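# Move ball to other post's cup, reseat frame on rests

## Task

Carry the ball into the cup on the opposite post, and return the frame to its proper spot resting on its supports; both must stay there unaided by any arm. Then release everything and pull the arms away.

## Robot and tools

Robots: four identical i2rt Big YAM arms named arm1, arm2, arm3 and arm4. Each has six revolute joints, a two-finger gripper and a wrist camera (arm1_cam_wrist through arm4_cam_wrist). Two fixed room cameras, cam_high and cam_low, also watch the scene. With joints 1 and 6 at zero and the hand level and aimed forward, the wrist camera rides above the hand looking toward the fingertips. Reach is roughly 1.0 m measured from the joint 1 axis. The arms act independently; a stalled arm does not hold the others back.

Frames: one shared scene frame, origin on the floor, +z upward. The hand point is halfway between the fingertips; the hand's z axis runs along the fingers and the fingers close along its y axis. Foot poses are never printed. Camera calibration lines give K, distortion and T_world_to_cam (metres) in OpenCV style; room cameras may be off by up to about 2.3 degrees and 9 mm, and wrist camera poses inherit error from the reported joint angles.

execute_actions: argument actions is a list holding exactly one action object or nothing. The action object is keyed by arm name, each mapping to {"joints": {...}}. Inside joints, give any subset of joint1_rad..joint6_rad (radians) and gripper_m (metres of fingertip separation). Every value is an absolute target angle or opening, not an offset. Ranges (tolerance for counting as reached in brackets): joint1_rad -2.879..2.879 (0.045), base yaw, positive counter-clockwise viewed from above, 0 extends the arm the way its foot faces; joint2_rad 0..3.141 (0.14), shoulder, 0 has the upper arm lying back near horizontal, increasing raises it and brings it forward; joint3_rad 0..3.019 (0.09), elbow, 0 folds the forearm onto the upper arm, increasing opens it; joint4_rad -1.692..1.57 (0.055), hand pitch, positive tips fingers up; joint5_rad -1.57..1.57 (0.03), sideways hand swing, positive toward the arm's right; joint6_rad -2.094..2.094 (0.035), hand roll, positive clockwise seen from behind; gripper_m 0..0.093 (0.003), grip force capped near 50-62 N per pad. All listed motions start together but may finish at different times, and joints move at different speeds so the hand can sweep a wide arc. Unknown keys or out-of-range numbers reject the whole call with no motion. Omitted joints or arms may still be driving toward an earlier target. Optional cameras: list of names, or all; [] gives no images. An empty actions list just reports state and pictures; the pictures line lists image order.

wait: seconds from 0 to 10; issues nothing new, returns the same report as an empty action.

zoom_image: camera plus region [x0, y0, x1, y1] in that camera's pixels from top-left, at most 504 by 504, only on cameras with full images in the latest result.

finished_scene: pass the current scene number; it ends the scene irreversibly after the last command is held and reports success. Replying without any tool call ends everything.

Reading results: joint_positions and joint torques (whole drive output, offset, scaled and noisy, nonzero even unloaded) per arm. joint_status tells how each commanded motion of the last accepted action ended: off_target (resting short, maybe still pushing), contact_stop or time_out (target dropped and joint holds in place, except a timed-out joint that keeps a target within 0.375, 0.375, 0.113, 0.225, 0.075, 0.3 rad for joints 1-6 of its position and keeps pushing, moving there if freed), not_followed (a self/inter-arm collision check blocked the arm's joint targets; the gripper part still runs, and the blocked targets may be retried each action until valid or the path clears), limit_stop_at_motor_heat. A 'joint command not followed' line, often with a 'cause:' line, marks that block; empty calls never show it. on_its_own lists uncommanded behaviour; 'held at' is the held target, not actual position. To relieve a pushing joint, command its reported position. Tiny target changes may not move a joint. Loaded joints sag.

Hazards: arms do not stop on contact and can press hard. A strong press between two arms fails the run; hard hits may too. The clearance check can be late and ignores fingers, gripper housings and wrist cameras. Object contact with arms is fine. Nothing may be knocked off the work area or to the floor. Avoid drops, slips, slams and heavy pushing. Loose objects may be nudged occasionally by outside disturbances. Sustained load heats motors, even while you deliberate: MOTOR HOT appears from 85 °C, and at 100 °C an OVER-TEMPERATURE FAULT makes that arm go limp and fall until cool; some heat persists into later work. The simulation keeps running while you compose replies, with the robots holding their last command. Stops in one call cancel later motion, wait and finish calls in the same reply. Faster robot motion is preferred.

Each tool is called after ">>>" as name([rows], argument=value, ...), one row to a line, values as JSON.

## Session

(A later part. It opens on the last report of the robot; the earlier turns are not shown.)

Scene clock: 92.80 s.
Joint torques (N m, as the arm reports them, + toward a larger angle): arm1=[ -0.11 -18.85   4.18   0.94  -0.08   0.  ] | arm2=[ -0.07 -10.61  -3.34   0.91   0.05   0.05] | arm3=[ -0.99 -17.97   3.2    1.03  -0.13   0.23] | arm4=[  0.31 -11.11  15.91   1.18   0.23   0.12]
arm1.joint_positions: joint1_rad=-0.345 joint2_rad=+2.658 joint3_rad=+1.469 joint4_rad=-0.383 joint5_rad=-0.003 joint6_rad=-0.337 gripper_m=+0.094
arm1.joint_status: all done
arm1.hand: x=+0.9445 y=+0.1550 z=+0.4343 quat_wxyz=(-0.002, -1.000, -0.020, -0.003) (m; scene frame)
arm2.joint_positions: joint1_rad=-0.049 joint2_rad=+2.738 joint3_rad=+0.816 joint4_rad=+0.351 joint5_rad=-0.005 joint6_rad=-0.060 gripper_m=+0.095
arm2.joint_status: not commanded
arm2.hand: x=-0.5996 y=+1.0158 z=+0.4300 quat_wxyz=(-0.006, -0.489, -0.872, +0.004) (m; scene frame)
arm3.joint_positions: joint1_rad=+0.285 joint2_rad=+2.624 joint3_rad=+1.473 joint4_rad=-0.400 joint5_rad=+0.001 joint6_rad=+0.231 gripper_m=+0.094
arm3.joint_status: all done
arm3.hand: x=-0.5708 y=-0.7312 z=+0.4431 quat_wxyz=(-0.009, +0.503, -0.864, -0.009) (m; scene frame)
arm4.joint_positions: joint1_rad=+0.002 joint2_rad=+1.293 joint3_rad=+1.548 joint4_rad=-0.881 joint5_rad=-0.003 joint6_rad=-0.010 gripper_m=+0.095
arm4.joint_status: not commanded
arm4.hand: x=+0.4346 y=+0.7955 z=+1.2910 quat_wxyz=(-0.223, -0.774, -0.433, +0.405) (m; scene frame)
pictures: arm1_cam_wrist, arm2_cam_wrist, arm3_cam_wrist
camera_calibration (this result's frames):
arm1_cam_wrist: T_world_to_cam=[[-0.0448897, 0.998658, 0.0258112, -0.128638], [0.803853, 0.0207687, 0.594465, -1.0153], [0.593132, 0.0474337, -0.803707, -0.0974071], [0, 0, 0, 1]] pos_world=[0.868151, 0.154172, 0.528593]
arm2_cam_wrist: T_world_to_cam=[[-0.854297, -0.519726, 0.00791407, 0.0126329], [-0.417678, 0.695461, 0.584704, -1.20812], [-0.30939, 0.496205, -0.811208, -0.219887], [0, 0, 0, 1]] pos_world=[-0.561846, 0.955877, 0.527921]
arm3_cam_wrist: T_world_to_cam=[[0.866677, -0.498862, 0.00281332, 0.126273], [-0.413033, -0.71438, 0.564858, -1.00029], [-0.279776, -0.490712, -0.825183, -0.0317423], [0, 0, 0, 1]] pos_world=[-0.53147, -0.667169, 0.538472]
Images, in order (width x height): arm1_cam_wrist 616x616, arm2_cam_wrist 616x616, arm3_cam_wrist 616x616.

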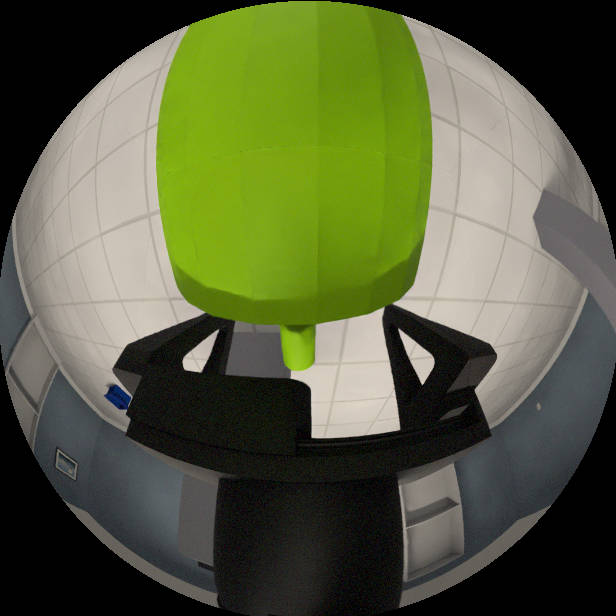

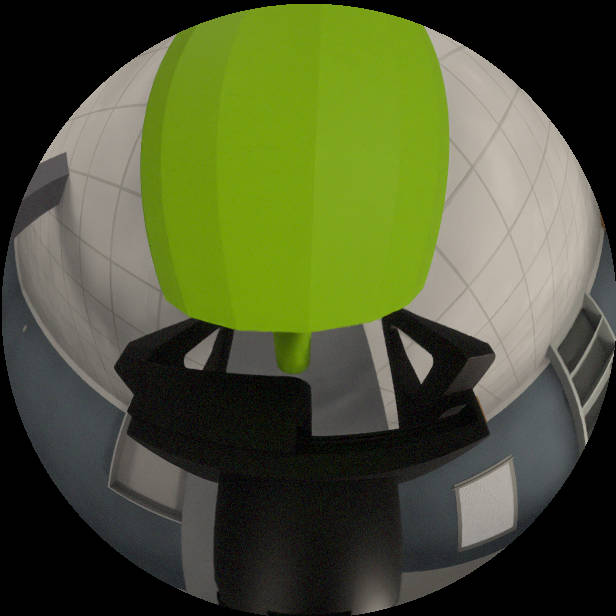

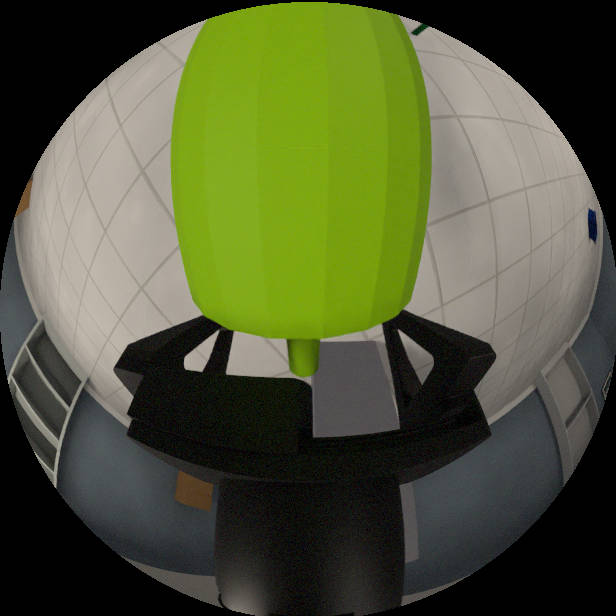

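>>> execute_actions([
  {"arm3":{"joints":{"joint1_rad":0.285,"joint2_rad":2.675}}},
], cameras=[])

>>> execute_actions([
  {"arm1":{"joints":{"gripper_m":0}},"arm2":{"joints":{"gripper_m":0}},"arm3":{"joints":{"gripper_m":0}}},
], cameras=[])

>>> execute_actions([
  {"arm1":{"joints":{"joint2_rad":2.56,"joint3_rad":1.42,"joint4_rad":-0.41}},"arm2":{"joints":{"joint2_rad":2.61,"joint3_rad":0.745,"joint4_rad":0.31}},"arm3":{"joints":{"joint2_rad":2.55,"joint3_rad":1.43,"joint4_rad":-0.435}}},
], cameras=["cam_low","arm3_cam_wrist"])

Scene clock: 99.37 s.
Joint torques (N m, as the arm reports them, + toward a larger angle): arm1=[ -0.09 -18.77   4.17   0.96  -0.07   0.  ] | arm2=[ -0.34 -10.61  -3.31   0.89   0.05   0.04] | arm3=[ -2.2  -17.21   2.97   0.92  -0.12   0.23] | arm4=[  0.26 -11.1   15.91   1.17   0.23   0.13]
arm1.joint_positions: joint1_rad=-0.345 joint2_rad=+2.658 joint3_rad=+1.469 joint4_rad=-0.383 joint5_rad=-0.003 joint6_rad=-0.337 gripper_m=+0.094
arm1.joint_status: not commanded
arm1.hand: x=+0.9445 y=+0.1550 z=+0.4343 quat_wxyz=(-0.002, -1.000, -0.020, -0.003) (m; scene frame)
arm2.joint_positions: joint1_rad=-0.049 joint2_rad=+2.738 joint3_rad=+0.816 joint4_rad=+0.351 joint5_rad=-0.005 joint6_rad=-0.060 gripper_m=+0.095
arm2.joint_status: not commanded
arm2.hand: x=-0.5996 y=+1.0158 z=+0.4300 quat_wxyz=(-0.006, -0.489, -0.872, +0.004) (m; scene frame)
arm3.joint_positions: joint1_rad=+0.285 joint2_rad=+2.645 joint3_rad=+1.473 joint4_rad=-0.399 joint5_rad=+0.001 joint6_rad=+0.231 gripper_m=+0.094
arm3.joint_status: all done
arm3.hand: x=-0.5736 y=-0.7407 z=+0.4318 quat_wxyz=(-0.002, +0.503, -0.864, -0.001) (m; scene frame)
arm4.joint_positions: joint1_rad=+0.002 joint2_rad=+1.293 joint3_rad=+1.548 joint4_rad=-0.881 joint5_rad=-0.003 joint6_rad=-0.010 gripper_m=+0.095
arm4.joint_status: not commanded
arm4.hand: x=+0.4346 y=+0.7955 z=+1.2910 quat_wxyz=(-0.223, -0.774, -0.433, +0.405) (m; scene frame)
pictures: none
No camera images: the call's "cameras" was empty. Leave "cameras" out to get every camera's image.

Scene clock: 100.10 s.
Joint torques (N m, as the arm reports them, + toward a larger angle): arm1=[ -0.05 -18.81   4.16   0.89  -0.11   0.  ] | arm2=[ -0.14 -10.53  -3.33   0.92   0.11  -0.05] | arm3=[ -2.1  -17.38   3.03   0.92  -0.18   0.24] | arm4=[  0.28 -11.04  15.9    1.17   0.23   0.13]
arm1.joint_positions: joint1_rad=-0.345 joint2_rad=+2.658 joint3_rad=+1.469 joint4_rad=-0.381 joint5_rad=-0.002 joint6_rad=-0.338 gripper_m=+0.019
arm1.joint_status: gripper_m off_target (ended at +0.019, target +0.000)
arm1.hand: x=+0.9442 y=+0.1552 z=+0.4343 quat_wxyz=(-0.001, -1.000, -0.021, -0.002) (m; scene frame)
arm2.joint_positions: joint1_rad=-0.050 joint2_rad=+2.738 joint3_rad=+0.816 joint4_rad=+0.351 joint5_rad=-0.006 joint6_rad=-0.050 gripper_m=+0.019
arm2.joint_status: gripper_m off_target (ended at +0.019, target +0.000)
arm2.hand: x=-0.5996 y=+1.0158 z=+0.4300 quat_wxyz=(-0.006, -0.495, -0.869, +0.003) (m; scene frame)
arm3.joint_positions: joint1_rad=+0.285 joint2_rad=+2.646 joint3_rad=+1.473 joint4_rad=-0.399 joint5_rad=+0.003 joint6_rad=+0.228 gripper_m=+0.018
arm3.joint_status: gripper_m off_target (ended at +0.018, target +0.000)
arm3.hand: x=-0.5734 y=-0.7410 z=+0.4316 quat_wxyz=(-0.002, +0.504, -0.864, -0.001) (m; scene frame)
arm4.joint_positions: joint1_rad=+0.002 joint2_rad=+1.293 joint3_rad=+1.548 joint4_rad=-0.881 joint5_rad=-0.003 joint6_rad=-0.010 gripper_m=+0.095
arm4.joint_status: not commanded
arm4.hand: x=+0.4346 y=+0.7955 z=+1.2910 quat_wxyz=(-0.223, -0.774, -0.433, +0.405) (m; scene frame)
pictures: none
No camera images: the call's "cameras" was empty. Leave "cameras" out to get every camera's image.

Scene clock: 100.93 s.
Joint torques (N m, as the arm reports them, + toward a larger angle): arm1=[ -0.64 -23.4    3.08  -0.15  -0.1   -0.07] | arm2=[  0.   -13.25  -4.17   0.18   0.11  -0.06] | arm3=[ -1.86 -22.73   2.81  -0.29  -0.18   0.25] | arm4=[  0.28 -11.09  15.92   1.18   0.23   0.13]
arm1.joint_positions: joint1_rad=-0.336 joint2_rad=+2.597 joint3_rad=+1.422 joint4_rad=-0.392 joint5_rad=-0.002 joint6_rad=-0.330 gripper_m=+0.019
arm1.joint_status: all done
arm1.hand: x=+0.9451 y=+0.1502 z=+0.4583 quat_wxyz=(-0.001, -1.000, -0.021, -0.001) (m; scene frame)
arm2.joint_positions: joint1_rad=-0.050 joint2_rad=+2.647 joint3_rad=+0.760 joint4_rad=+0.319 joint5_rad=-0.006 joint6_rad=-0.048 gripper_m=+0.019
arm2.joint_status: all done
arm2.hand: x=-0.5978 y=+1.0126 z=+0.4593 quat_wxyz=(-0.008, -0.495, -0.869, +0.004) (m; scene frame)
arm3.joint_positions: joint1_rad=+0.284 joint2_rad=+2.592 joint3_rad=+1.433 joint4_rad=-0.418 joint5_rad=+0.003 joint6_rad=+0.228 gripper_m=+0.018
arm3.joint_status: all done
arm3.hand: x=-0.5739 y=-0.7446 z=+0.4530 quat_wxyz=(+0.000, +0.504, -0.864, +0.001) (m; scene frame)
arm4.joint_positions: joint1_rad=+0.002 joint2_rad=+1.293 joint3_rad=+1.548 joint4_rad=-0.881 joint5_rad=-0.003 joint6_rad=-0.010 gripper_m=+0.095
arm4.joint_status: not commanded
arm4.hand: x=+0.4346 y=+0.7955 z=+1.2910 quat_wxyz=(-0.223, -0.774, -0.433, +0.405) (m; scene frame)
pictures: arm3_cam_wrist, cam_low
camera_calibration (this result's frames):
arm3_cam_wrist: T_world_to_cam=[[0.867681, -0.497018, 0.0101768, 0.12084], [-0.407978, -0.700241, 0.585848, -1.0128], [-0.284051, -0.512481, -0.810357, -0.056413], [0, 0, 0, 1]] pos_world=[-0.534076, -0.678057, 0.546404]
Images, in order (width x height): arm3_cam_wrist 616x616, cam_low 896x504.

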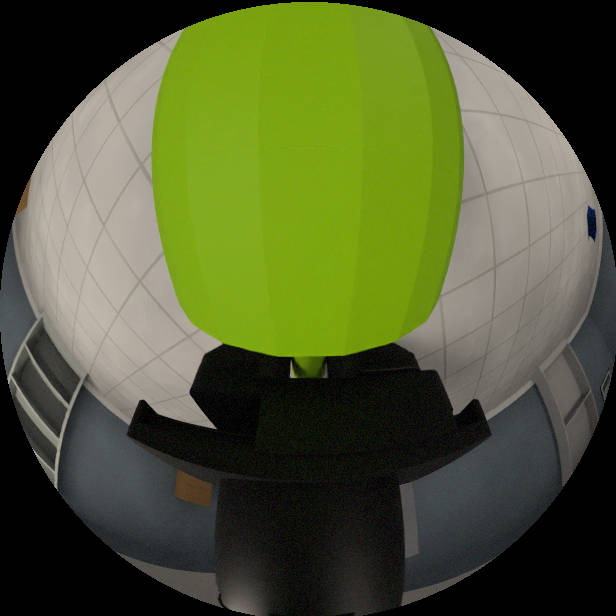

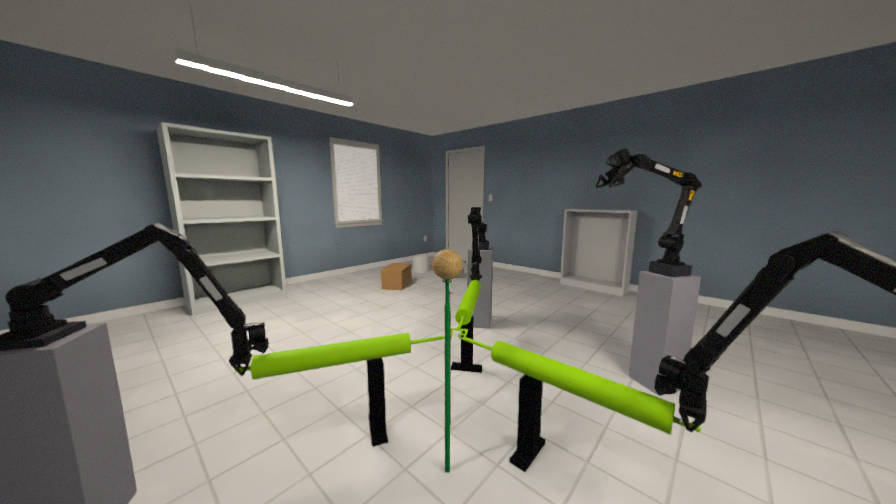

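>>> execute_actions([
  {"arm1":{"joints":{"joint2_rad":2.39,"joint3_rad":1.33,"joint4_rad":-0.48}},"arm2":{"joints":{"joint2_rad":2.39,"joint3_rad":0.62,"joint4_rad":0.21}},"arm3":{"joints":{"joint2_rad":2.375,"joint3_rad":1.35,"joint4_rad":-0.515}}},
], cameras=[])

>>> execute_actions([
  {"arm1":{"joints":{"joint2_rad":2.19,"joint3_rad":1.28,"joint4_rad":-0.62}},"arm2":{"joints":{"joint2_rad":2.055,"joint3_rad":0.515,"joint4_rad":-0.015}},"arm3":{"joints":{"joint2_rad":2.18,"joint3_rad":1.31,"joint4_rad":-0.66}}},
], cameras=[])

>>> execute_actions([
  {"arm1":{"joints":{"joint2_rad":2.02,"joint3_rad":1.285,"joint4_rad":-0.795}},"arm2":{"joints":{"joint2_rad":1.69,"joint3_rad":0.495,"joint4_rad":-0.35}},"arm3":{"joints":{"joint2_rad":2.015,"joint3_rad":1.32,"joint4_rad":-0.835}}},
], cameras=[])

>>> execute_actions([
  {"arm1":{"joints":{"joint2_rad":1.86,"joint3_rad":1.35,"joint4_rad":-1.02}},"arm2":{"joints":{"joint2_rad":1.35,"joint3_rad":0.57,"joint4_rad":-0.76}},"arm3":{"joints":{"joint2_rad":1.865,"joint3_rad":1.395,"joint4_rad":-1.055}},"arm4":{"joints":{"joint2_rad":1.7,"joint3_rad":2.1,"joint4_rad":-1.1}}},
])

Scene clock: 114.67 s.
Joint torques (N m, as the arm reports them, + toward a larger angle): arm1=[ -0.12 -21.65   4.11   0.23  -0.07   0.  ] | arm2=[  0.09 -11.44  -2.4    0.01   0.14  -0.06] | arm3=[ -1.95 -21.34   3.95   0.26  -0.12   0.26] | arm4=[  0.26 -11.08  15.91   1.18   0.23   0.12]
arm1.joint_positions: joint1_rad=-0.344 joint2_rad=+2.413 joint3_rad=+1.326 joint4_rad=-0.472 joint5_rad=-0.003 joint6_rad=-0.337 gripper_m=+0.019
arm1.joint_status: all done
arm1.hand: x=+0.9444 y=+0.1542 z=+0.5361 quat_wxyz=(+0.000, -1.000, -0.021, +0.003) (m; scene frame)
arm2.joint_positions: joint1_rad=-0.050 joint2_rad=+2.418 joint3_rad=+0.625 joint4_rad=+0.224 joint5_rad=-0.006 joint6_rad=-0.048 gripper_m=+0.019
arm2.joint_status: all done
arm2.hand: x=-0.5992 y=+1.0161 z=+0.5297 quat_wxyz=(-0.007, -0.495, -0.869, +0.004) (m; scene frame)
arm3.joint_positions: joint1_rad=+0.282 joint2_rad=+2.405 joint3_rad=+1.344 joint4_rad=-0.510 joint5_rad=+0.001 joint6_rad=+0.226 gripper_m=+0.018
arm3.joint_status: all done
arm3.hand: x=-0.5723 y=-0.7426 z=+0.5339 quat_wxyz=(-0.001, +0.504, -0.864, -0.002) (m; scene frame)
arm4.joint_positions: joint1_rad=+0.002 joint2_rad=+1.293 joint3_rad=+1.548 joint4_rad=-0.881 joint5_rad=-0.003 joint6_rad=-0.010 gripper_m=+0.095
arm4.joint_status: not commanded
arm4.hand: x=+0.4346 y=+0.7955 z=+1.2910 quat_wxyz=(-0.223, -0.774, -0.433, +0.405) (m; scene frame)
pictures: none
No camera images: the call's "cameras" was empty. Leave "cameras" out to get every camera's image.

Scene clock: 115.67 s.
Joint torques (N m, as the arm reports them, + toward a larger angle): arm1=[  0.08 -20.76   5.43   0.41  -0.09   0.03] | arm2=[ -0.1  -10.88   0.08  -0.13   0.08  -0.07] | arm3=[ -2.06 -20.36   5.35   0.55  -0.18   0.27] | arm4=[  0.25 -11.09  15.91   1.19   0.23   0.12]
arm1.joint_positions: joint1_rad=-0.346 joint2_rad=+2.211 joint3_rad=+1.271 joint4_rad=-0.617 joint5_rad=-0.003 joint6_rad=-0.340 gripper_m=+0.019
arm1.joint_status: all done
arm1.hand: x=+0.9435 y=+0.1558 z=+0.6273 quat_wxyz=(+0.001, -1.000, -0.021, +0.003) (m; scene frame)
arm2.joint_positions: joint1_rad=-0.050 joint2_rad=+2.084 joint3_rad=+0.513 joint4_rad=+0.003 joint5_rad=-0.005 joint6_rad=-0.048 gripper_m=+0.019
arm2.joint_status: all done
arm2.hand: x=-0.5993 y=+1.0167 z=+0.6169 quat_wxyz=(-0.007, -0.495, -0.869, +0.004) (m; scene frame)
arm3.joint_positions: joint1_rad=+0.283 joint2_rad=+2.208 joint3_rad=+1.297 joint4_rad=-0.662 joint5_rad=+0.003 joint6_rad=+0.226 gripper_m=+0.018
arm3.joint_status: all done
arm3.hand: x=-0.5721 y=-0.7418 z=+0.6255 quat_wxyz=(-0.001, +0.504, -0.864, -0.001) (m; scene frame)
arm4.joint_positions: joint1_rad=+0.002 joint2_rad=+1.293 joint3_rad=+1.548 joint4_rad=-0.881 joint5_rad=-0.003 joint6_rad=-0.010 gripper_m=+0.095
arm4.joint_status: not commanded
arm4.hand: x=+0.4346 y=+0.7955 z=+1.2910 quat_wxyz=(-0.223, -0.774, -0.433, +0.405) (m; scene frame)
pictures: none
No camera images: the call's "cameras" was empty. Leave "cameras" out to get every camera's image.

Scene clock: 116.70 s.
Joint torques (N m, as the arm reports them, + toward a larger angle): arm1=[ -0.27 -19.89   6.79   0.53  -0.02  -0.03] | arm2=[-0.44 -9.41  3.92 -0.07 -0.02 -0.07] | arm3=[ -1.81 -19.59   6.8    0.4   -0.19   0.27] | arm4=[  0.26 -11.07  15.91   1.17   0.23   0.13]
arm1.joint_positions: joint1_rad=-0.342 joint2_rad=+2.039 joint3_rad=+1.270 joint4_rad=-0.794 joint5_rad=-0.004 joint6_rad=-0.335 gripper_m=+0.019
arm1.joint_status: all done
arm1.hand: x=+0.9433 y=+0.1529 z=+0.7144 quat_wxyz=(-0.001, -1.000, -0.021, +0.001) (m; scene frame)
arm2.joint_positions: joint1_rad=-0.050 joint2_rad=+1.718 joint3_rad=+0.483 joint4_rad=-0.335 joint5_rad=-0.002 joint6_rad=-0.048 gripper_m=+0.019
arm2.joint_status: all done
arm2.hand: x=-0.5984 y=+1.0149 z=+0.7064 quat_wxyz=(-0.005, -0.495, -0.869, +0.005) (m; scene frame)
arm3.joint_positions: joint1_rad=+0.283 joint2_rad=+2.040 joint3_rad=+1.297 joint4_rad=-0.835 joint5_rad=+0.003 joint6_rad=+0.226 gripper_m=+0.018
arm3.joint_status: all done
arm3.hand: x=-0.5727 y=-0.7443 z=+0.7119 quat_wxyz=(+0.000, +0.504, -0.864, +0.001) (m; scene frame)
arm4.joint_positions: joint1_rad=+0.002 joint2_rad=+1.293 joint3_rad=+1.548 joint4_rad=-0.881 joint5_rad=-0.003 joint6_rad=-0.010 gripper_m=+0.095
arm4.joint_status: not commanded
arm4.hand: x=+0.4346 y=+0.7955 z=+1.2910 quat_wxyz=(-0.223, -0.774, -0.433, +0.405) (m; scene frame)
pictures: none
No camera images: the call's "cameras" was empty. Leave "cameras" out to get every camera's image.

Scene clock: 118.20 s.
Joint torques (N m, as the arm reports them, + toward a larger angle): arm1=[ -0.71 -17.95   9.27  -0.18   0.06  -0.07] | arm2=[ 0.03 -7.07  8.66 -0.5  -0.02 -0.07] | arm3=[ -1.99 -18.3    9.05   0.01  -0.32   0.28] | arm4=[  0.27 -19.73  16.66   1.14   0.23   0.12]
arm1.joint_positions: joint1_rad=-0.335 joint2_rad=+1.868 joint3_rad=+1.316 joint4_rad=-1.001 joint5_rad=-0.006 joint6_rad=-0.331 gripper_m=+0.019
arm1.joint_status: all done
arm1.hand: x=+0.9441 y=+0.1485 z=+0.8145 quat_wxyz=(+0.000, -1.000, -0.022, +0.006) (m; scene frame)
arm2.joint_positions: joint1_rad=-0.050 joint2_rad=+1.368 joint3_rad=+0.540 joint4_rad=-0.729 joint5_rad=-0.002 joint6_rad=-0.048 gripper_m=+0.019
arm2.joint_status: all done
arm2.hand: x=-0.5971 y=+1.0135 z=+0.8058 quat_wxyz=(-0.011, -0.496, -0.868, +0.008) (m; scene frame)
arm3.joint_positions: joint1_rad=+0.282 joint2_rad=+1.884 joint3_rad=+1.351 joint4_rad=-1.045 joint5_rad=+0.006 joint6_rad=+0.226 gripper_m=+0.018
arm3.joint_status: all done
arm3.hand: x=-0.5729 y=-0.7478 z=+0.8085 quat_wxyz=(-0.001, +0.504, -0.864, +0.002) (m; scene frame)
arm4.joint_positions: joint1_rad=+0.002 joint2_rad=+1.707 joint3_rad=+2.035 joint4_rad=-1.084 joint5_rad=-0.003 joint6_rad=-0.010 gripper_m=+0.095
arm4.joint_status: all done
arm4.hand: x=+0.3659 y=+0.6864 z=+1.2792 quat_wxyz=(-0.195, -0.798, -0.446, +0.354) (m; scene frame)
pictures: arm1_cam_wrist, arm2_cam_wrist, arm3_cam_wrist, arm4_cam_wrist, cam_high, cam_low
camera_calibration (this result's frames):
arm1_cam_wrist: T_world_to_cam=[[-0.0478644, 0.998439, 0.0287945, -0.131653], [0.81437, 0.0223158, 0.579917, -1.23911], [0.578369, 0.0512068, -0.814167, 0.230608], [0, 0, 0, 1]] pos_world=[0.869413, 0.147291, 0.910122]
arm2_cam_wrist: T_world_to_cam=[[-0.861769, -0.507189, 0.0106114, -0.00876552], [-0.41012, 0.708844, 0.573883, -1.42549], [-0.298589, 0.490203, -0.818868, 0.105617], [0, 0, 0, 1]] pos_world=[-0.56064, 0.954232, 0.904646]
arm3_cam_wrist: T_world_to_cam=[[0.867841, -0.496667, 0.0132252, 0.112688], [-0.409349, -0.699676, 0.585565, -1.22308], [-0.281578, -0.513591, -0.810517, 0.23107], [0, 0, 0, 1]] pos_world=[-0.533397, -0.681114, 0.901989]
arm4_cam_wrist: T_world_to_cam=[[-0.847447, 0.530858, -0.00485292, -0.0452192], [0.519272, 0.826982, -0.21554, -0.472761], [-0.110408, -0.185179, -0.976483, 1.53747], [0, 0, 0, 1]] pos_world=[0.376919, 0.699676, 1.39919]
Images, in order (width x height): arm1_cam_wrist 616x616, arm2_cam_wrist 616x616, arm3_cam_wrist 616x616, arm4_cam_wrist 616x616, cam_high 896x504, cam_low 896x504.

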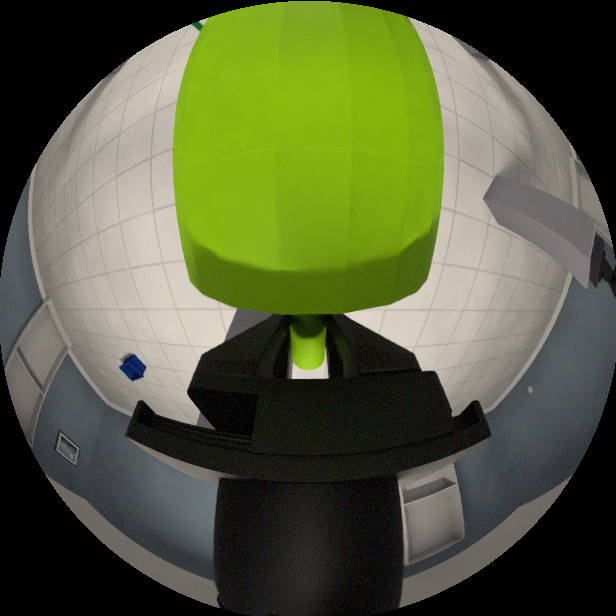

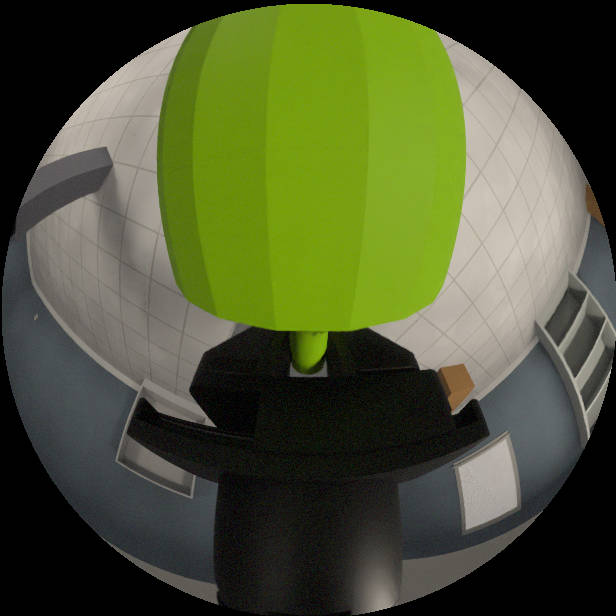

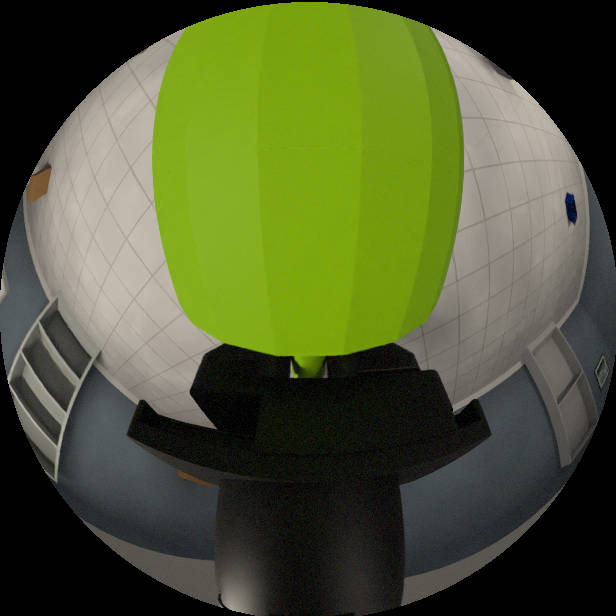

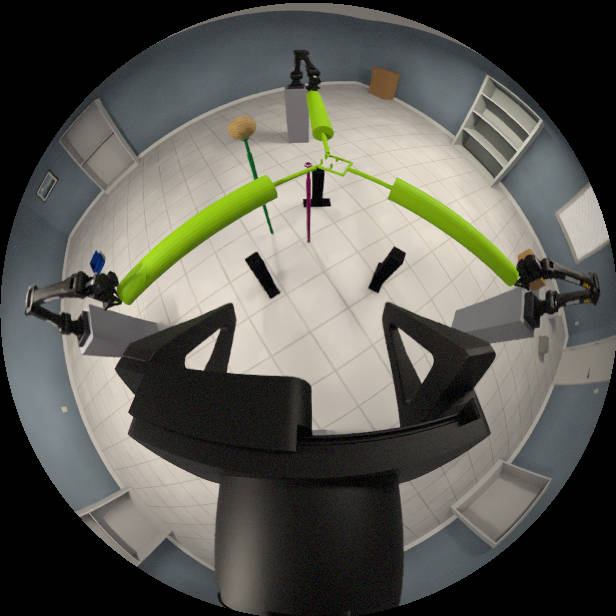

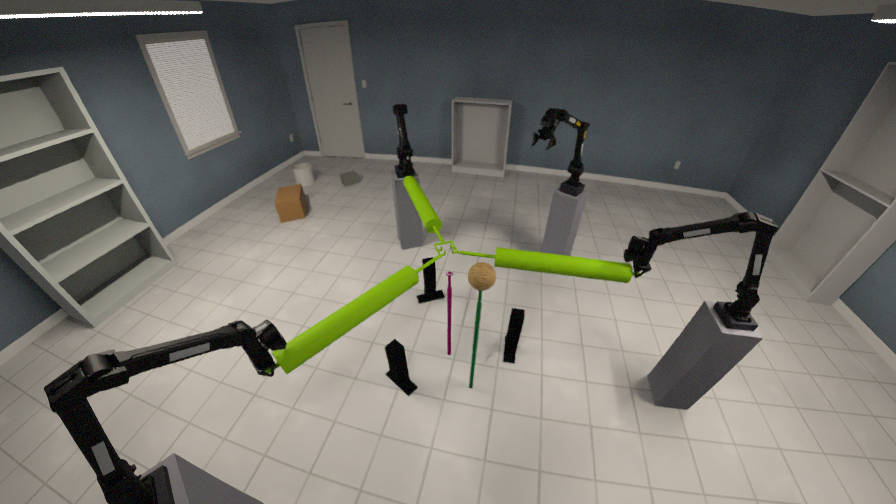

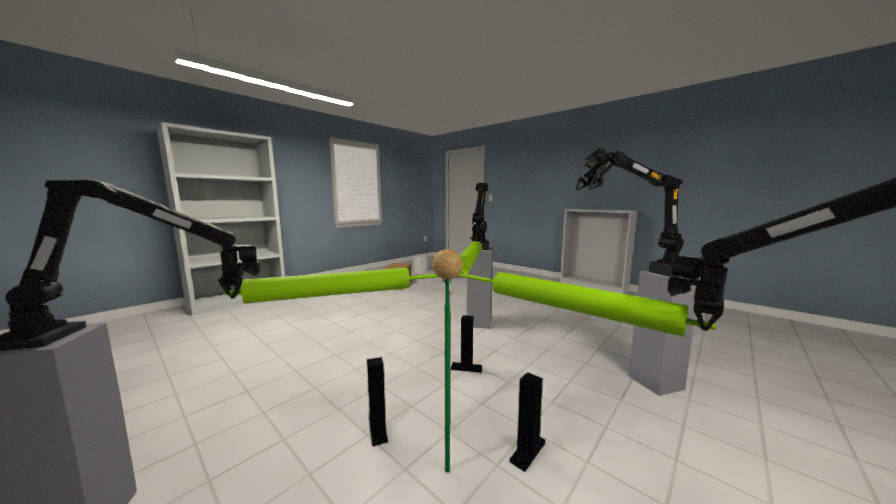

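>>> execute_actions([
  {"arm1":{"joints":{"joint1_rad":-0.21,"joint2_rad":1.70,"joint3_rad":1.09,"joint4_rad":-0.92,"joint6_rad":-0.2}},"arm2":{"joints":{"joint1_rad":0,"joint2_rad":1.6,"joint3_rad":0.85,"joint4_rad":-0.79,"joint6_rad":0}},"arm3":{"joints":{"joint1_rad":0.105,"joint2_rad":1.76,"joint3_rad":1.215,"joint4_rad":-0.98,"joint6_rad":0.05}}},
], cameras=[])

>>> execute_actions([
  {"arm1":{"joints":{"joint1_rad":-0.025,"joint2_rad":1.55,"joint3_rad":0.89,"joint4_rad":-0.87,"joint6_rad":-0.015}},"arm2":{"joints":{"joint1_rad":0.02,"joint2_rad":1.81,"joint3_rad":1.145,"joint4_rad":-0.88,"joint6_rad":0.02}},"arm3":{"joints":{"joint1_rad":-0.105,"joint2_rad":1.68,"joint3_rad":1.1,"joint4_rad":-0.945,"joint6_rad":-0.16}}},
], cameras=[])

>>> execute_actions([
  {"arm1":{"joints":{"joint1_rad":0.24,"joint2_rad":1.457,"joint3_rad":0.78,"joint4_rad":-0.855,"joint6_rad":0.25}},"arm2":{"joints":{"joint1_rad":0.012,"joint2_rad":2.01,"joint3_rad":1.48,"joint4_rad":-1.01}},"arm3":{"joints":{"joint1_rad":-0.335,"joint2_rad":1.62,"joint3_rad":1.02,"joint4_rad":-0.925,"joint6_rad":-0.39}}},
], cameras=["arm4_cam_wrist","cam_high","cam_low"])

>>> zoom_image(camera="cam_high", region=[420, 240, 540, 330])

>>> zoom_image(camera="cam_low", region=[400, 240, 500, 320])

>>> zoom_image(camera="arm4_cam_wrist", region=[210, 100, 330, 200])

Scene clock: 146.13 s.
Joint torques (N m, as the arm reports them, + toward a larger angle): arm1=[ -0.02 -16.93   7.14   0.91  -0.41  -0.01] | arm2=[  1.36 -10.01   9.44  -0.18   0.04   0.05] | arm3=[ -1.88 -18.69   7.58   0.72   0.17   0.22] | arm4=[  0.29 -19.71  16.75   1.14   0.23   0.12]
arm1.joint_positions: joint1_rad=-0.211 joint2_rad=+1.730 joint3_rad=+1.078 joint4_rad=-0.933 joint5_rad=+0.004 joint6_rad=-0.206 gripper_m=+0.019
arm1.joint_status: all done
arm1.hand: x=+1.0072 y=+0.0738 z=+0.8043 quat_wxyz=(+0.001, -1.000, -0.022, -0.011) (m; scene frame)
arm2.joint_positions: joint1_rad=-0.010 joint2_rad=+1.609 joint3_rad=+0.814 joint4_rad=-0.770 joint5_rad=-0.004 joint6_rad=-0.006 gripper_m=+0.019
arm2.joint_status: all done
arm2.hand: x=-0.5374 y=+0.9332 z=+0.8068 quat_wxyz=(-0.008, -0.496, -0.868, +0.005) (m; scene frame)
arm3.joint_positions: joint1_rad=+0.101 joint2_rad=+1.806 joint3_rad=+1.188 joint4_rad=-0.986 joint5_rad=-0.007 joint6_rad=+0.042 gripper_m=+0.018
arm3.joint_status: all done
arm3.hand: x=-0.5087 y=-0.8280 z=+0.7940 quat_wxyz=(+0.015, +0.505, -0.863, +0.004) (m; scene frame)
arm4.joint_positions: joint1_rad=+0.002 joint2_rad=+1.707 joint3_rad=+2.035 joint4_rad=-1.084 joint5_rad=-0.003 joint6_rad=-0.010 gripper_m=+0.095
arm4.joint_status: not commanded
arm4.hand: x=+0.3659 y=+0.6864 z=+1.2792 quat_wxyz=(-0.195, -0.798, -0.446, +0.354) (m; scene frame)
pictures: none
No camera images: the call's "cameras" was empty. Leave "cameras" out to get every camera's image.

Scene clock: 147.10 s.
Joint torques (N m, as the arm reports them, + toward a larger angle): arm1=[  0.12 -13.4    7.59   0.52  -0.39   0.03] | arm2=[  0.96 -13.82   9.99  -0.58   0.03   0.03] | arm3=[ -2.09 -17.36   7.62   0.64   0.18   0.21] | arm4=[  0.27 -19.74  16.74   1.15   0.23   0.12]
arm1.joint_positions: joint1_rad=-0.027 joint2_rad=+1.574 joint3_rad=+0.869 joint4_rad=-0.870 joint5_rad=+0.005 joint6_rad=-0.026 gripper_m=+0.019
arm1.joint_status: all done
arm1.hand: x=+1.0692 y=-0.0067 z=+0.8047 quat_wxyz=(+0.002, -1.000, -0.023, -0.006) (m; scene frame)
arm2.joint_positions: joint1_rad=+0.011 joint2_rad=+1.820 joint3_rad=+1.109 joint4_rad=-0.845 joint5_rad=-0.004 joint6_rad=+0.016 gripper_m=+0.019
arm2.joint_status: all done
arm2.hand: x=-0.4780 y=+0.8510 z=+0.8060 quat_wxyz=(-0.012, -0.496, -0.868, +0.008) (m; scene frame)
arm3.joint_positions: joint1_rad=-0.105 joint2_rad=+1.726 joint3_rad=+1.070 joint4_rad=-0.949 joint5_rad=-0.007 joint6_rad=-0.166 gripper_m=+0.018
arm3.joint_status: all done
arm3.hand: x=-0.4491 y=-0.9106 z=+0.7936 quat_wxyz=(+0.016, +0.506, -0.862, +0.001) (m; scene frame)
arm4.joint_positions: joint1_rad=+0.002 joint2_rad=+1.707 joint3_rad=+2.035 joint4_rad=-1.084 joint5_rad=-0.003 joint6_rad=-0.010 gripper_m=+0.095
arm4.joint_status: not commanded
arm4.hand: x=+0.3659 y=+0.6864 z=+1.2792 quat_wxyz=(-0.195, -0.798, -0.446, +0.354) (m; scene frame)
pictures: none
No camera images: the call's "cameras" was empty. Leave "cameras" out to get every camera's image.

Scene clock: 148.10 s.
Joint torques (N m, as the arm reports them, + toward a larger angle): arm1=[  0.59 -11.48   7.59   0.3   -0.55   0.06] | arm2=[  0.66 -16.28  10.79  -0.82   0.02   0.01] | arm3=[ -2.7  -16.36   7.38   0.6    0.13   0.12] | arm4=[  0.23 -19.73  16.75   1.14   0.23   0.13]
arm1.joint_positions: joint1_rad=+0.232 joint2_rad=+1.480 joint3_rad=+0.759 joint4_rad=-0.850 joint5_rad=+0.009 joint6_rad=+0.237 gripper_m=+0.019
arm1.joint_status: all done
arm1.hand: x=+1.1209 y=-0.0929 z=+0.8051 quat_wxyz=(+0.004, -1.000, -0.022, -0.002) (m; scene frame)
arm2.joint_positions: joint1_rad=+0.011 joint2_rad=+2.020 joint3_rad=+1.442 joint4_rad=-0.968 joint5_rad=-0.004 joint6_rad=+0.016 gripper_m=+0.019
arm2.joint_status: all done
arm2.hand: x=-0.4262 y=+0.7661 z=+0.8094 quat_wxyz=(-0.016, -0.496, -0.868, +0.010) (m; scene frame)
arm3.joint_positions: joint1_rad=-0.326 joint2_rad=+1.668 joint3_rad=+0.993 joint4_rad=-0.929 joint5_rad=-0.006 joint6_rad=-0.386 gripper_m=+0.018
arm3.joint_status: all done
arm3.hand: x=-0.4001 y=-0.9955 z=+0.7940 quat_wxyz=(+0.015, +0.505, -0.863, -0.003) (m; scene frame)
arm4.joint_positions: joint1_rad=+0.002 joint2_rad=+1.707 joint3_rad=+2.035 joint4_rad=-1.084 joint5_rad=-0.003 joint6_rad=-0.010 gripper_m=+0.095
arm4.joint_status: not commanded
arm4.hand: x=+0.3659 y=+0.6864 z=+1.2792 quat_wxyz=(-0.195, -0.798, -0.446, +0.354) (m; scene frame)
pictures: arm4_cam_wrist, cam_high, cam_low
camera_calibration (this result's frames):
arm4_cam_wrist: T_world_to_cam=[[-0.847447, 0.530858, -0.00485292, -0.0452192], [0.519272, 0.826982, -0.21554, -0.472761], [-0.110408, -0.185179, -0.976483, 1.53747], [0, 0, 0, 1]] pos_world=[0.376919, 0.699676, 1.39919]
Images, in order (width x height): arm4_cam_wrist 616x616, cam_high 896x504, cam_low 896x504.

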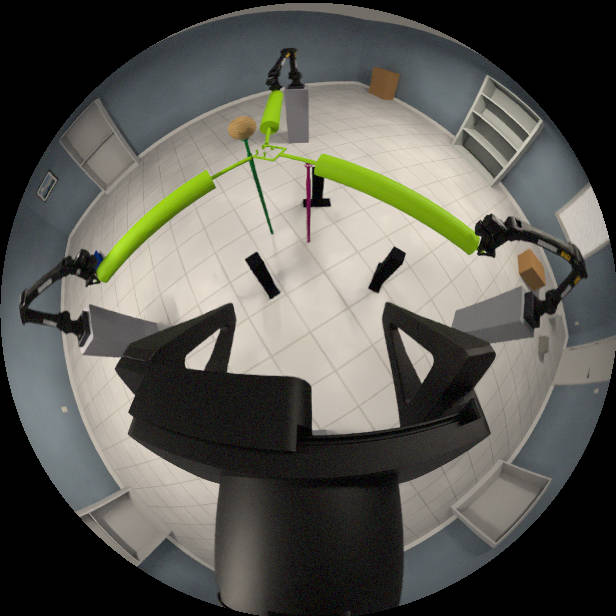

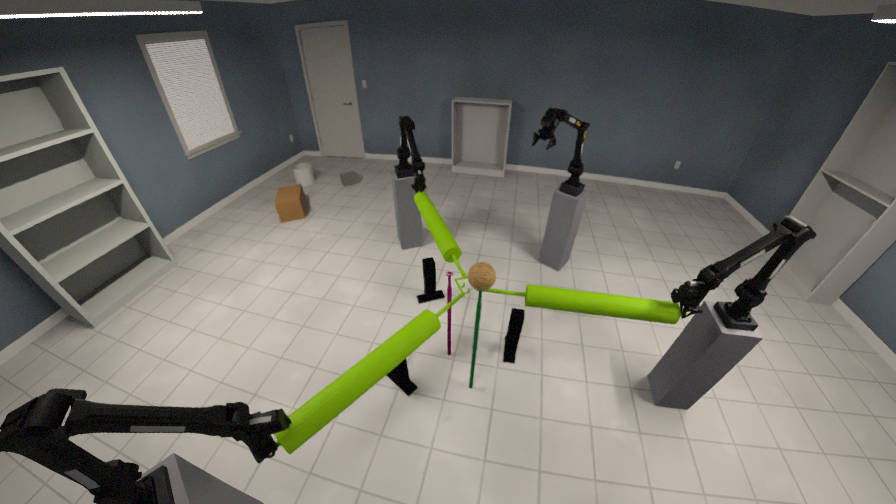

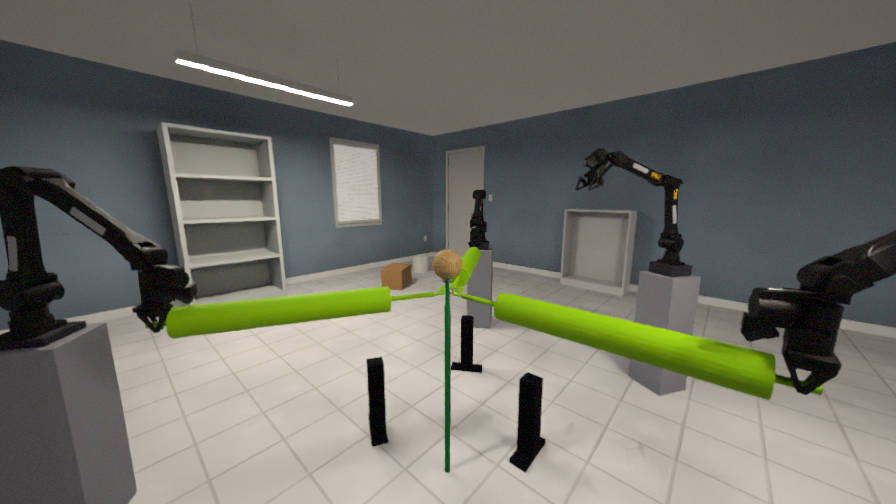

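Region (420, 240, 540, 330) of cam_high's 896x504 image, scaled by 4.200, with more detail than that image has; it fills the top 378 rows of this view, and the rest is white.

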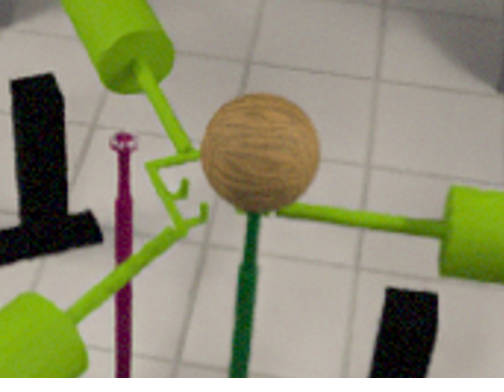

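Region (400, 240, 500, 320) of cam_low's 896x504 image, scaled by 5.040, with more detail than that image has; it fills the top 403 rows of this view, and the rest is white.

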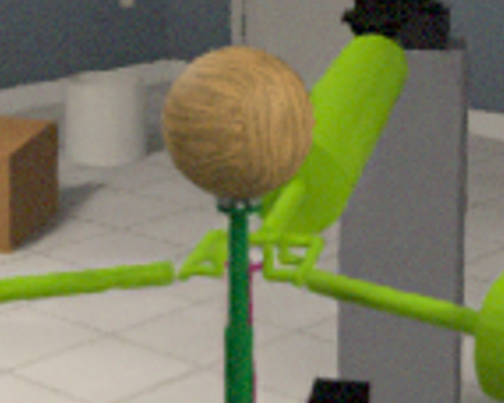

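Region (210, 100, 330, 200) of arm4_cam_wrist's 616x616 image, scaled by 4.200, with more detail than that image has.

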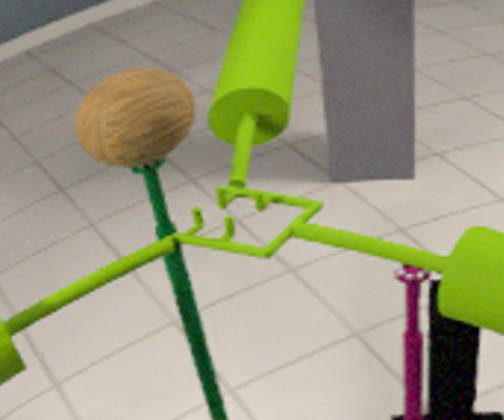

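>>> execute_actions([
  {"arm1":{"joints":{"joint1_rad":0.37,"joint2_rad":1.425,"joint3_rad":0.755,"joint6_rad":0.38}},"arm2":{"joints":{"joint1_rad":0.025,"joint2_rad":2.1,"joint3_rad":1.64,"joint4_rad":-1.09}},"arm3":{"joints":{"joint1_rad":-0.437,"joint2_rad":1.6,"joint3_rad":1.04,"joint6_rad":-0.49}}},
], cameras=[])

>>> execute_actions([
  {"arm1":{"joints":{"joint1_rad":0.5,"joint2_rad":1.405,"joint3_rad":0.733,"joint6_rad":0.51}},"arm2":{"joints":{"joint1_rad":0.03,"joint2_rad":2.195,"joint3_rad":1.812,"joint4_rad":-1.165}},"arm3":{"joints":{"joint1_rad":-0.54,"joint2_rad":1.61,"joint3_rad":1.05,"joint6_rad":-0.59}}},
], cameras=["arm4_cam_wrist","cam_high","cam_low"])

>>> zoom_image(camera="cam_high", region=[440, 260, 520, 320])

>>> zoom_image(camera="cam_low", region=[410, 260, 490, 320])

>>> zoom_image(camera="arm4_cam_wrist", region=[210, 110, 290, 180])

Scene clock: 167.17 s.
Joint torques (N m, as the arm reports them, + toward a larger angle): arm1=[  0.67 -12.04   7.64   0.4   -0.77   0.07] | arm2=[  0.89 -17.1   11.03  -1.02   0.02  -0.02] | arm3=[ -2.9  -17.01   8.62   1.02   0.1    0.1 ] | arm4=[  0.28 -19.7   16.74   1.14   0.22   0.13]
arm1.joint_positions: joint1_rad=+0.359 joint2_rad=+1.458 joint3_rad=+0.732 joint4_rad=-0.853 joint5_rad=+0.014 joint6_rad=+0.364 gripper_m=+0.019
arm1.joint_status: all done
arm1.hand: x=+1.1456 y=-0.1282 z=+0.8045 quat_wxyz=(+0.008, -1.000, -0.022, -0.005) (m; scene frame)
arm2.joint_positions: joint1_rad=+0.016 joint2_rad=+2.103 joint3_rad=+1.605 joint4_rad=-1.041 joint5_rad=-0.004 joint6_rad=+0.022 gripper_m=+0.019
arm2.joint_status: all done
arm2.hand: x=-0.4016 y=+0.7317 z=+0.8165 quat_wxyz=(-0.019, -0.497, -0.868, +0.012) (m; scene frame)
arm3.joint_positions: joint1_rad=-0.426 joint2_rad=+1.656 joint3_rad=+0.993 joint4_rad=-0.938 joint5_rad=-0.006 joint6_rad=-0.485 gripper_m=+0.018
arm3.joint_status: all done
arm3.hand: x=-0.3766 y=-1.0298 z=+0.7986 quat_wxyz=(+0.014, +0.505, -0.863, -0.004) (m; scene frame)
arm4.joint_positions: joint1_rad=+0.002 joint2_rad=+1.707 joint3_rad=+2.035 joint4_rad=-1.084 joint5_rad=-0.003 joint6_rad=-0.010 gripper_m=+0.095
arm4.joint_status: not commanded
arm4.hand: x=+0.3659 y=+0.6864 z=+1.2792 quat_wxyz=(-0.195, -0.798, -0.446, +0.354) (m; scene frame)
pictures: none
No camera images: the call's "cameras" was empty. Leave "cameras" out to get every camera's image.

Scene clock: 169.17 s.
Joint torques (N m, as the arm reports them, + toward a larger angle): arm1=[  0.66 -11.6    7.08   0.4   -0.75   0.06] | arm2=[  1.18 -18.76  11.3   -1.27   0.05  -0.05] | arm3=[ -3.51 -16.     9.26   1.03   0.07   0.08] | arm4=[  0.3  -19.74  16.77   1.14   0.23   0.12]
arm1.joint_positions: joint1_rad=+0.490 joint2_rad=+1.438 joint3_rad=+0.718 joint4_rad=-0.853 joint5_rad=+0.014 joint6_rad=+0.496 gripper_m=+0.019
arm1.joint_status: all done
arm1.hand: x=+1.1690 y=-0.1646 z=+0.8068 quat_wxyz=(+0.006, -1.000, -0.021, -0.001) (m; scene frame)
arm2.joint_positions: joint1_rad=+0.020 joint2_rad=+2.200 joint3_rad=+1.777 joint4_rad=-1.109 joint5_rad=-0.004 joint6_rad=+0.027 gripper_m=+0.019
arm2.joint_status: joint4_rad time_out (moved -0.068 of -0.124); the others done
arm2.on_its_own: joint4_rad reads -1.109 and still pushes toward -1.165 since a time_out
arm2.hand: x=-0.3775 y=+0.6974 z=+0.8172 quat_wxyz=(-0.023, -0.497, -0.867, +0.013) (m; scene frame)
arm3.joint_positions: joint1_rad=-0.523 joint2_rad=+1.656 joint3_rad=+0.993 joint4_rad=-0.938 joint5_rad=-0.005 joint6_rad=-0.580 gripper_m=+0.018
arm3.joint_status: all done
arm3.hand: x=-0.3564 y=-1.0646 z=+0.7984 quat_wxyz=(+0.014, +0.505, -0.863, -0.005) (m; scene frame)
arm4.joint_positions: joint1_rad=+0.002 joint2_rad=+1.707 joint3_rad=+2.035 joint4_rad=-1.084 joint5_rad=-0.003 joint6_rad=-0.010 gripper_m=+0.095
arm4.joint_status: not commanded
arm4.hand: x=+0.3659 y=+0.6864 z=+1.2792 quat_wxyz=(-0.195, -0.798, -0.446, +0.354) (m; scene frame)
pictures: arm4_cam_wrist, cam_high, cam_low
camera_calibration (this result's frames):
arm4_cam_wrist: T_world_to_cam=[[-0.847447, 0.530858, -0.00485292, -0.0452192], [0.519272, 0.826982, -0.21554, -0.472761], [-0.110408, -0.185179, -0.976483, 1.53747], [0, 0, 0, 1]] pos_world=[0.376919, 0.699676, 1.39919]
Images, in order (width x height): arm4_cam_wrist 616x616, cam_high 896x504, cam_low 896x504.

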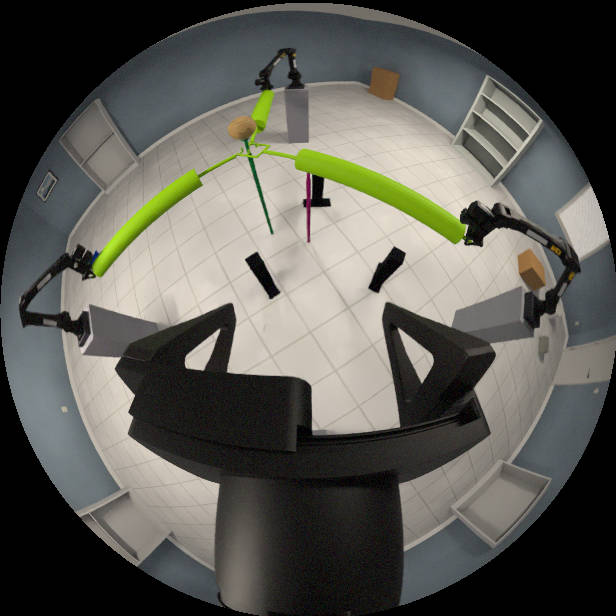

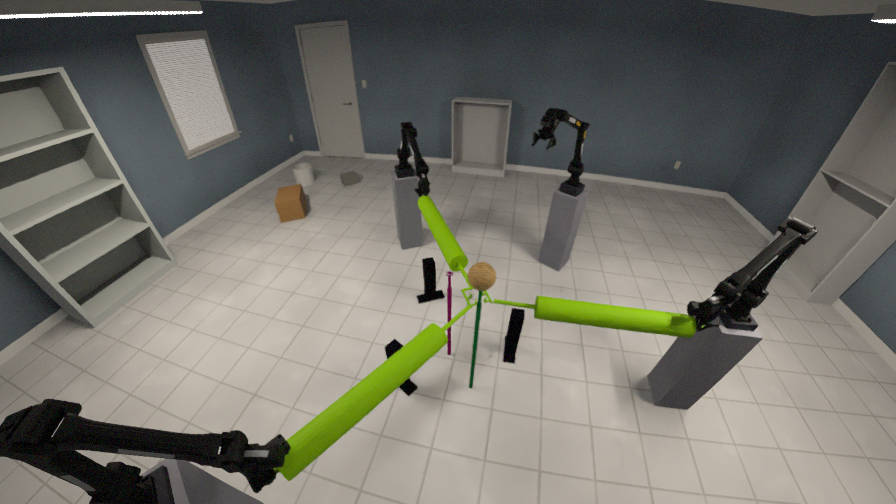

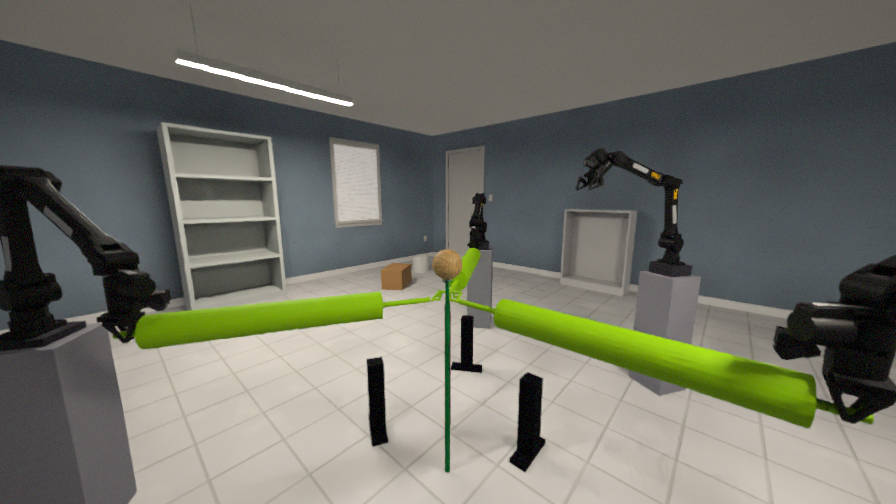

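Region (440, 260, 520, 320) of cam_high's 896x504 image, scaled by 6.300, with more detail than that image has; it fills the top 378 rows of this view, and the rest is white.

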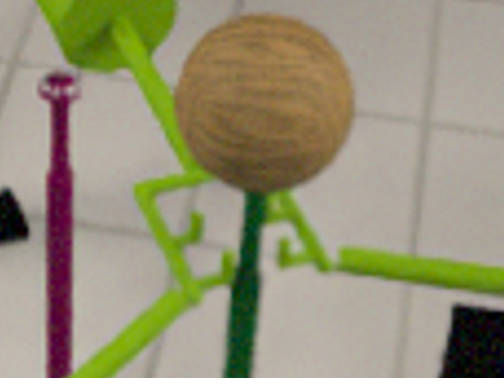

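Region (410, 260, 490, 320) of cam_low's 896x504 image, scaled by 6.300, with more detail than that image has; it fills the top 378 rows of this view, and the rest is white.

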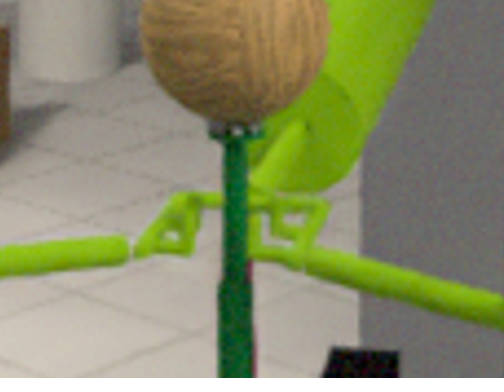

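Region (210, 110, 290, 180) of arm4_cam_wrist's 616x616 image, scaled by 6.300, with more detail than that image has; it fills the top 441 rows of this view, and the rest is white.

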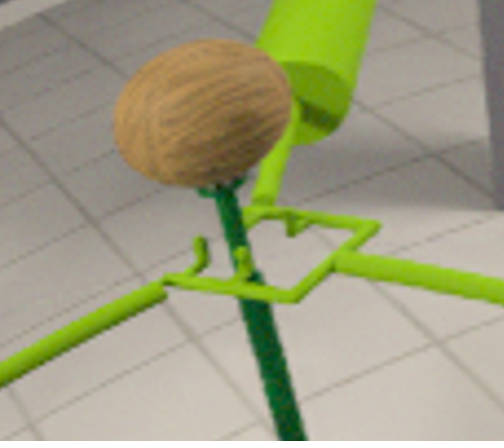

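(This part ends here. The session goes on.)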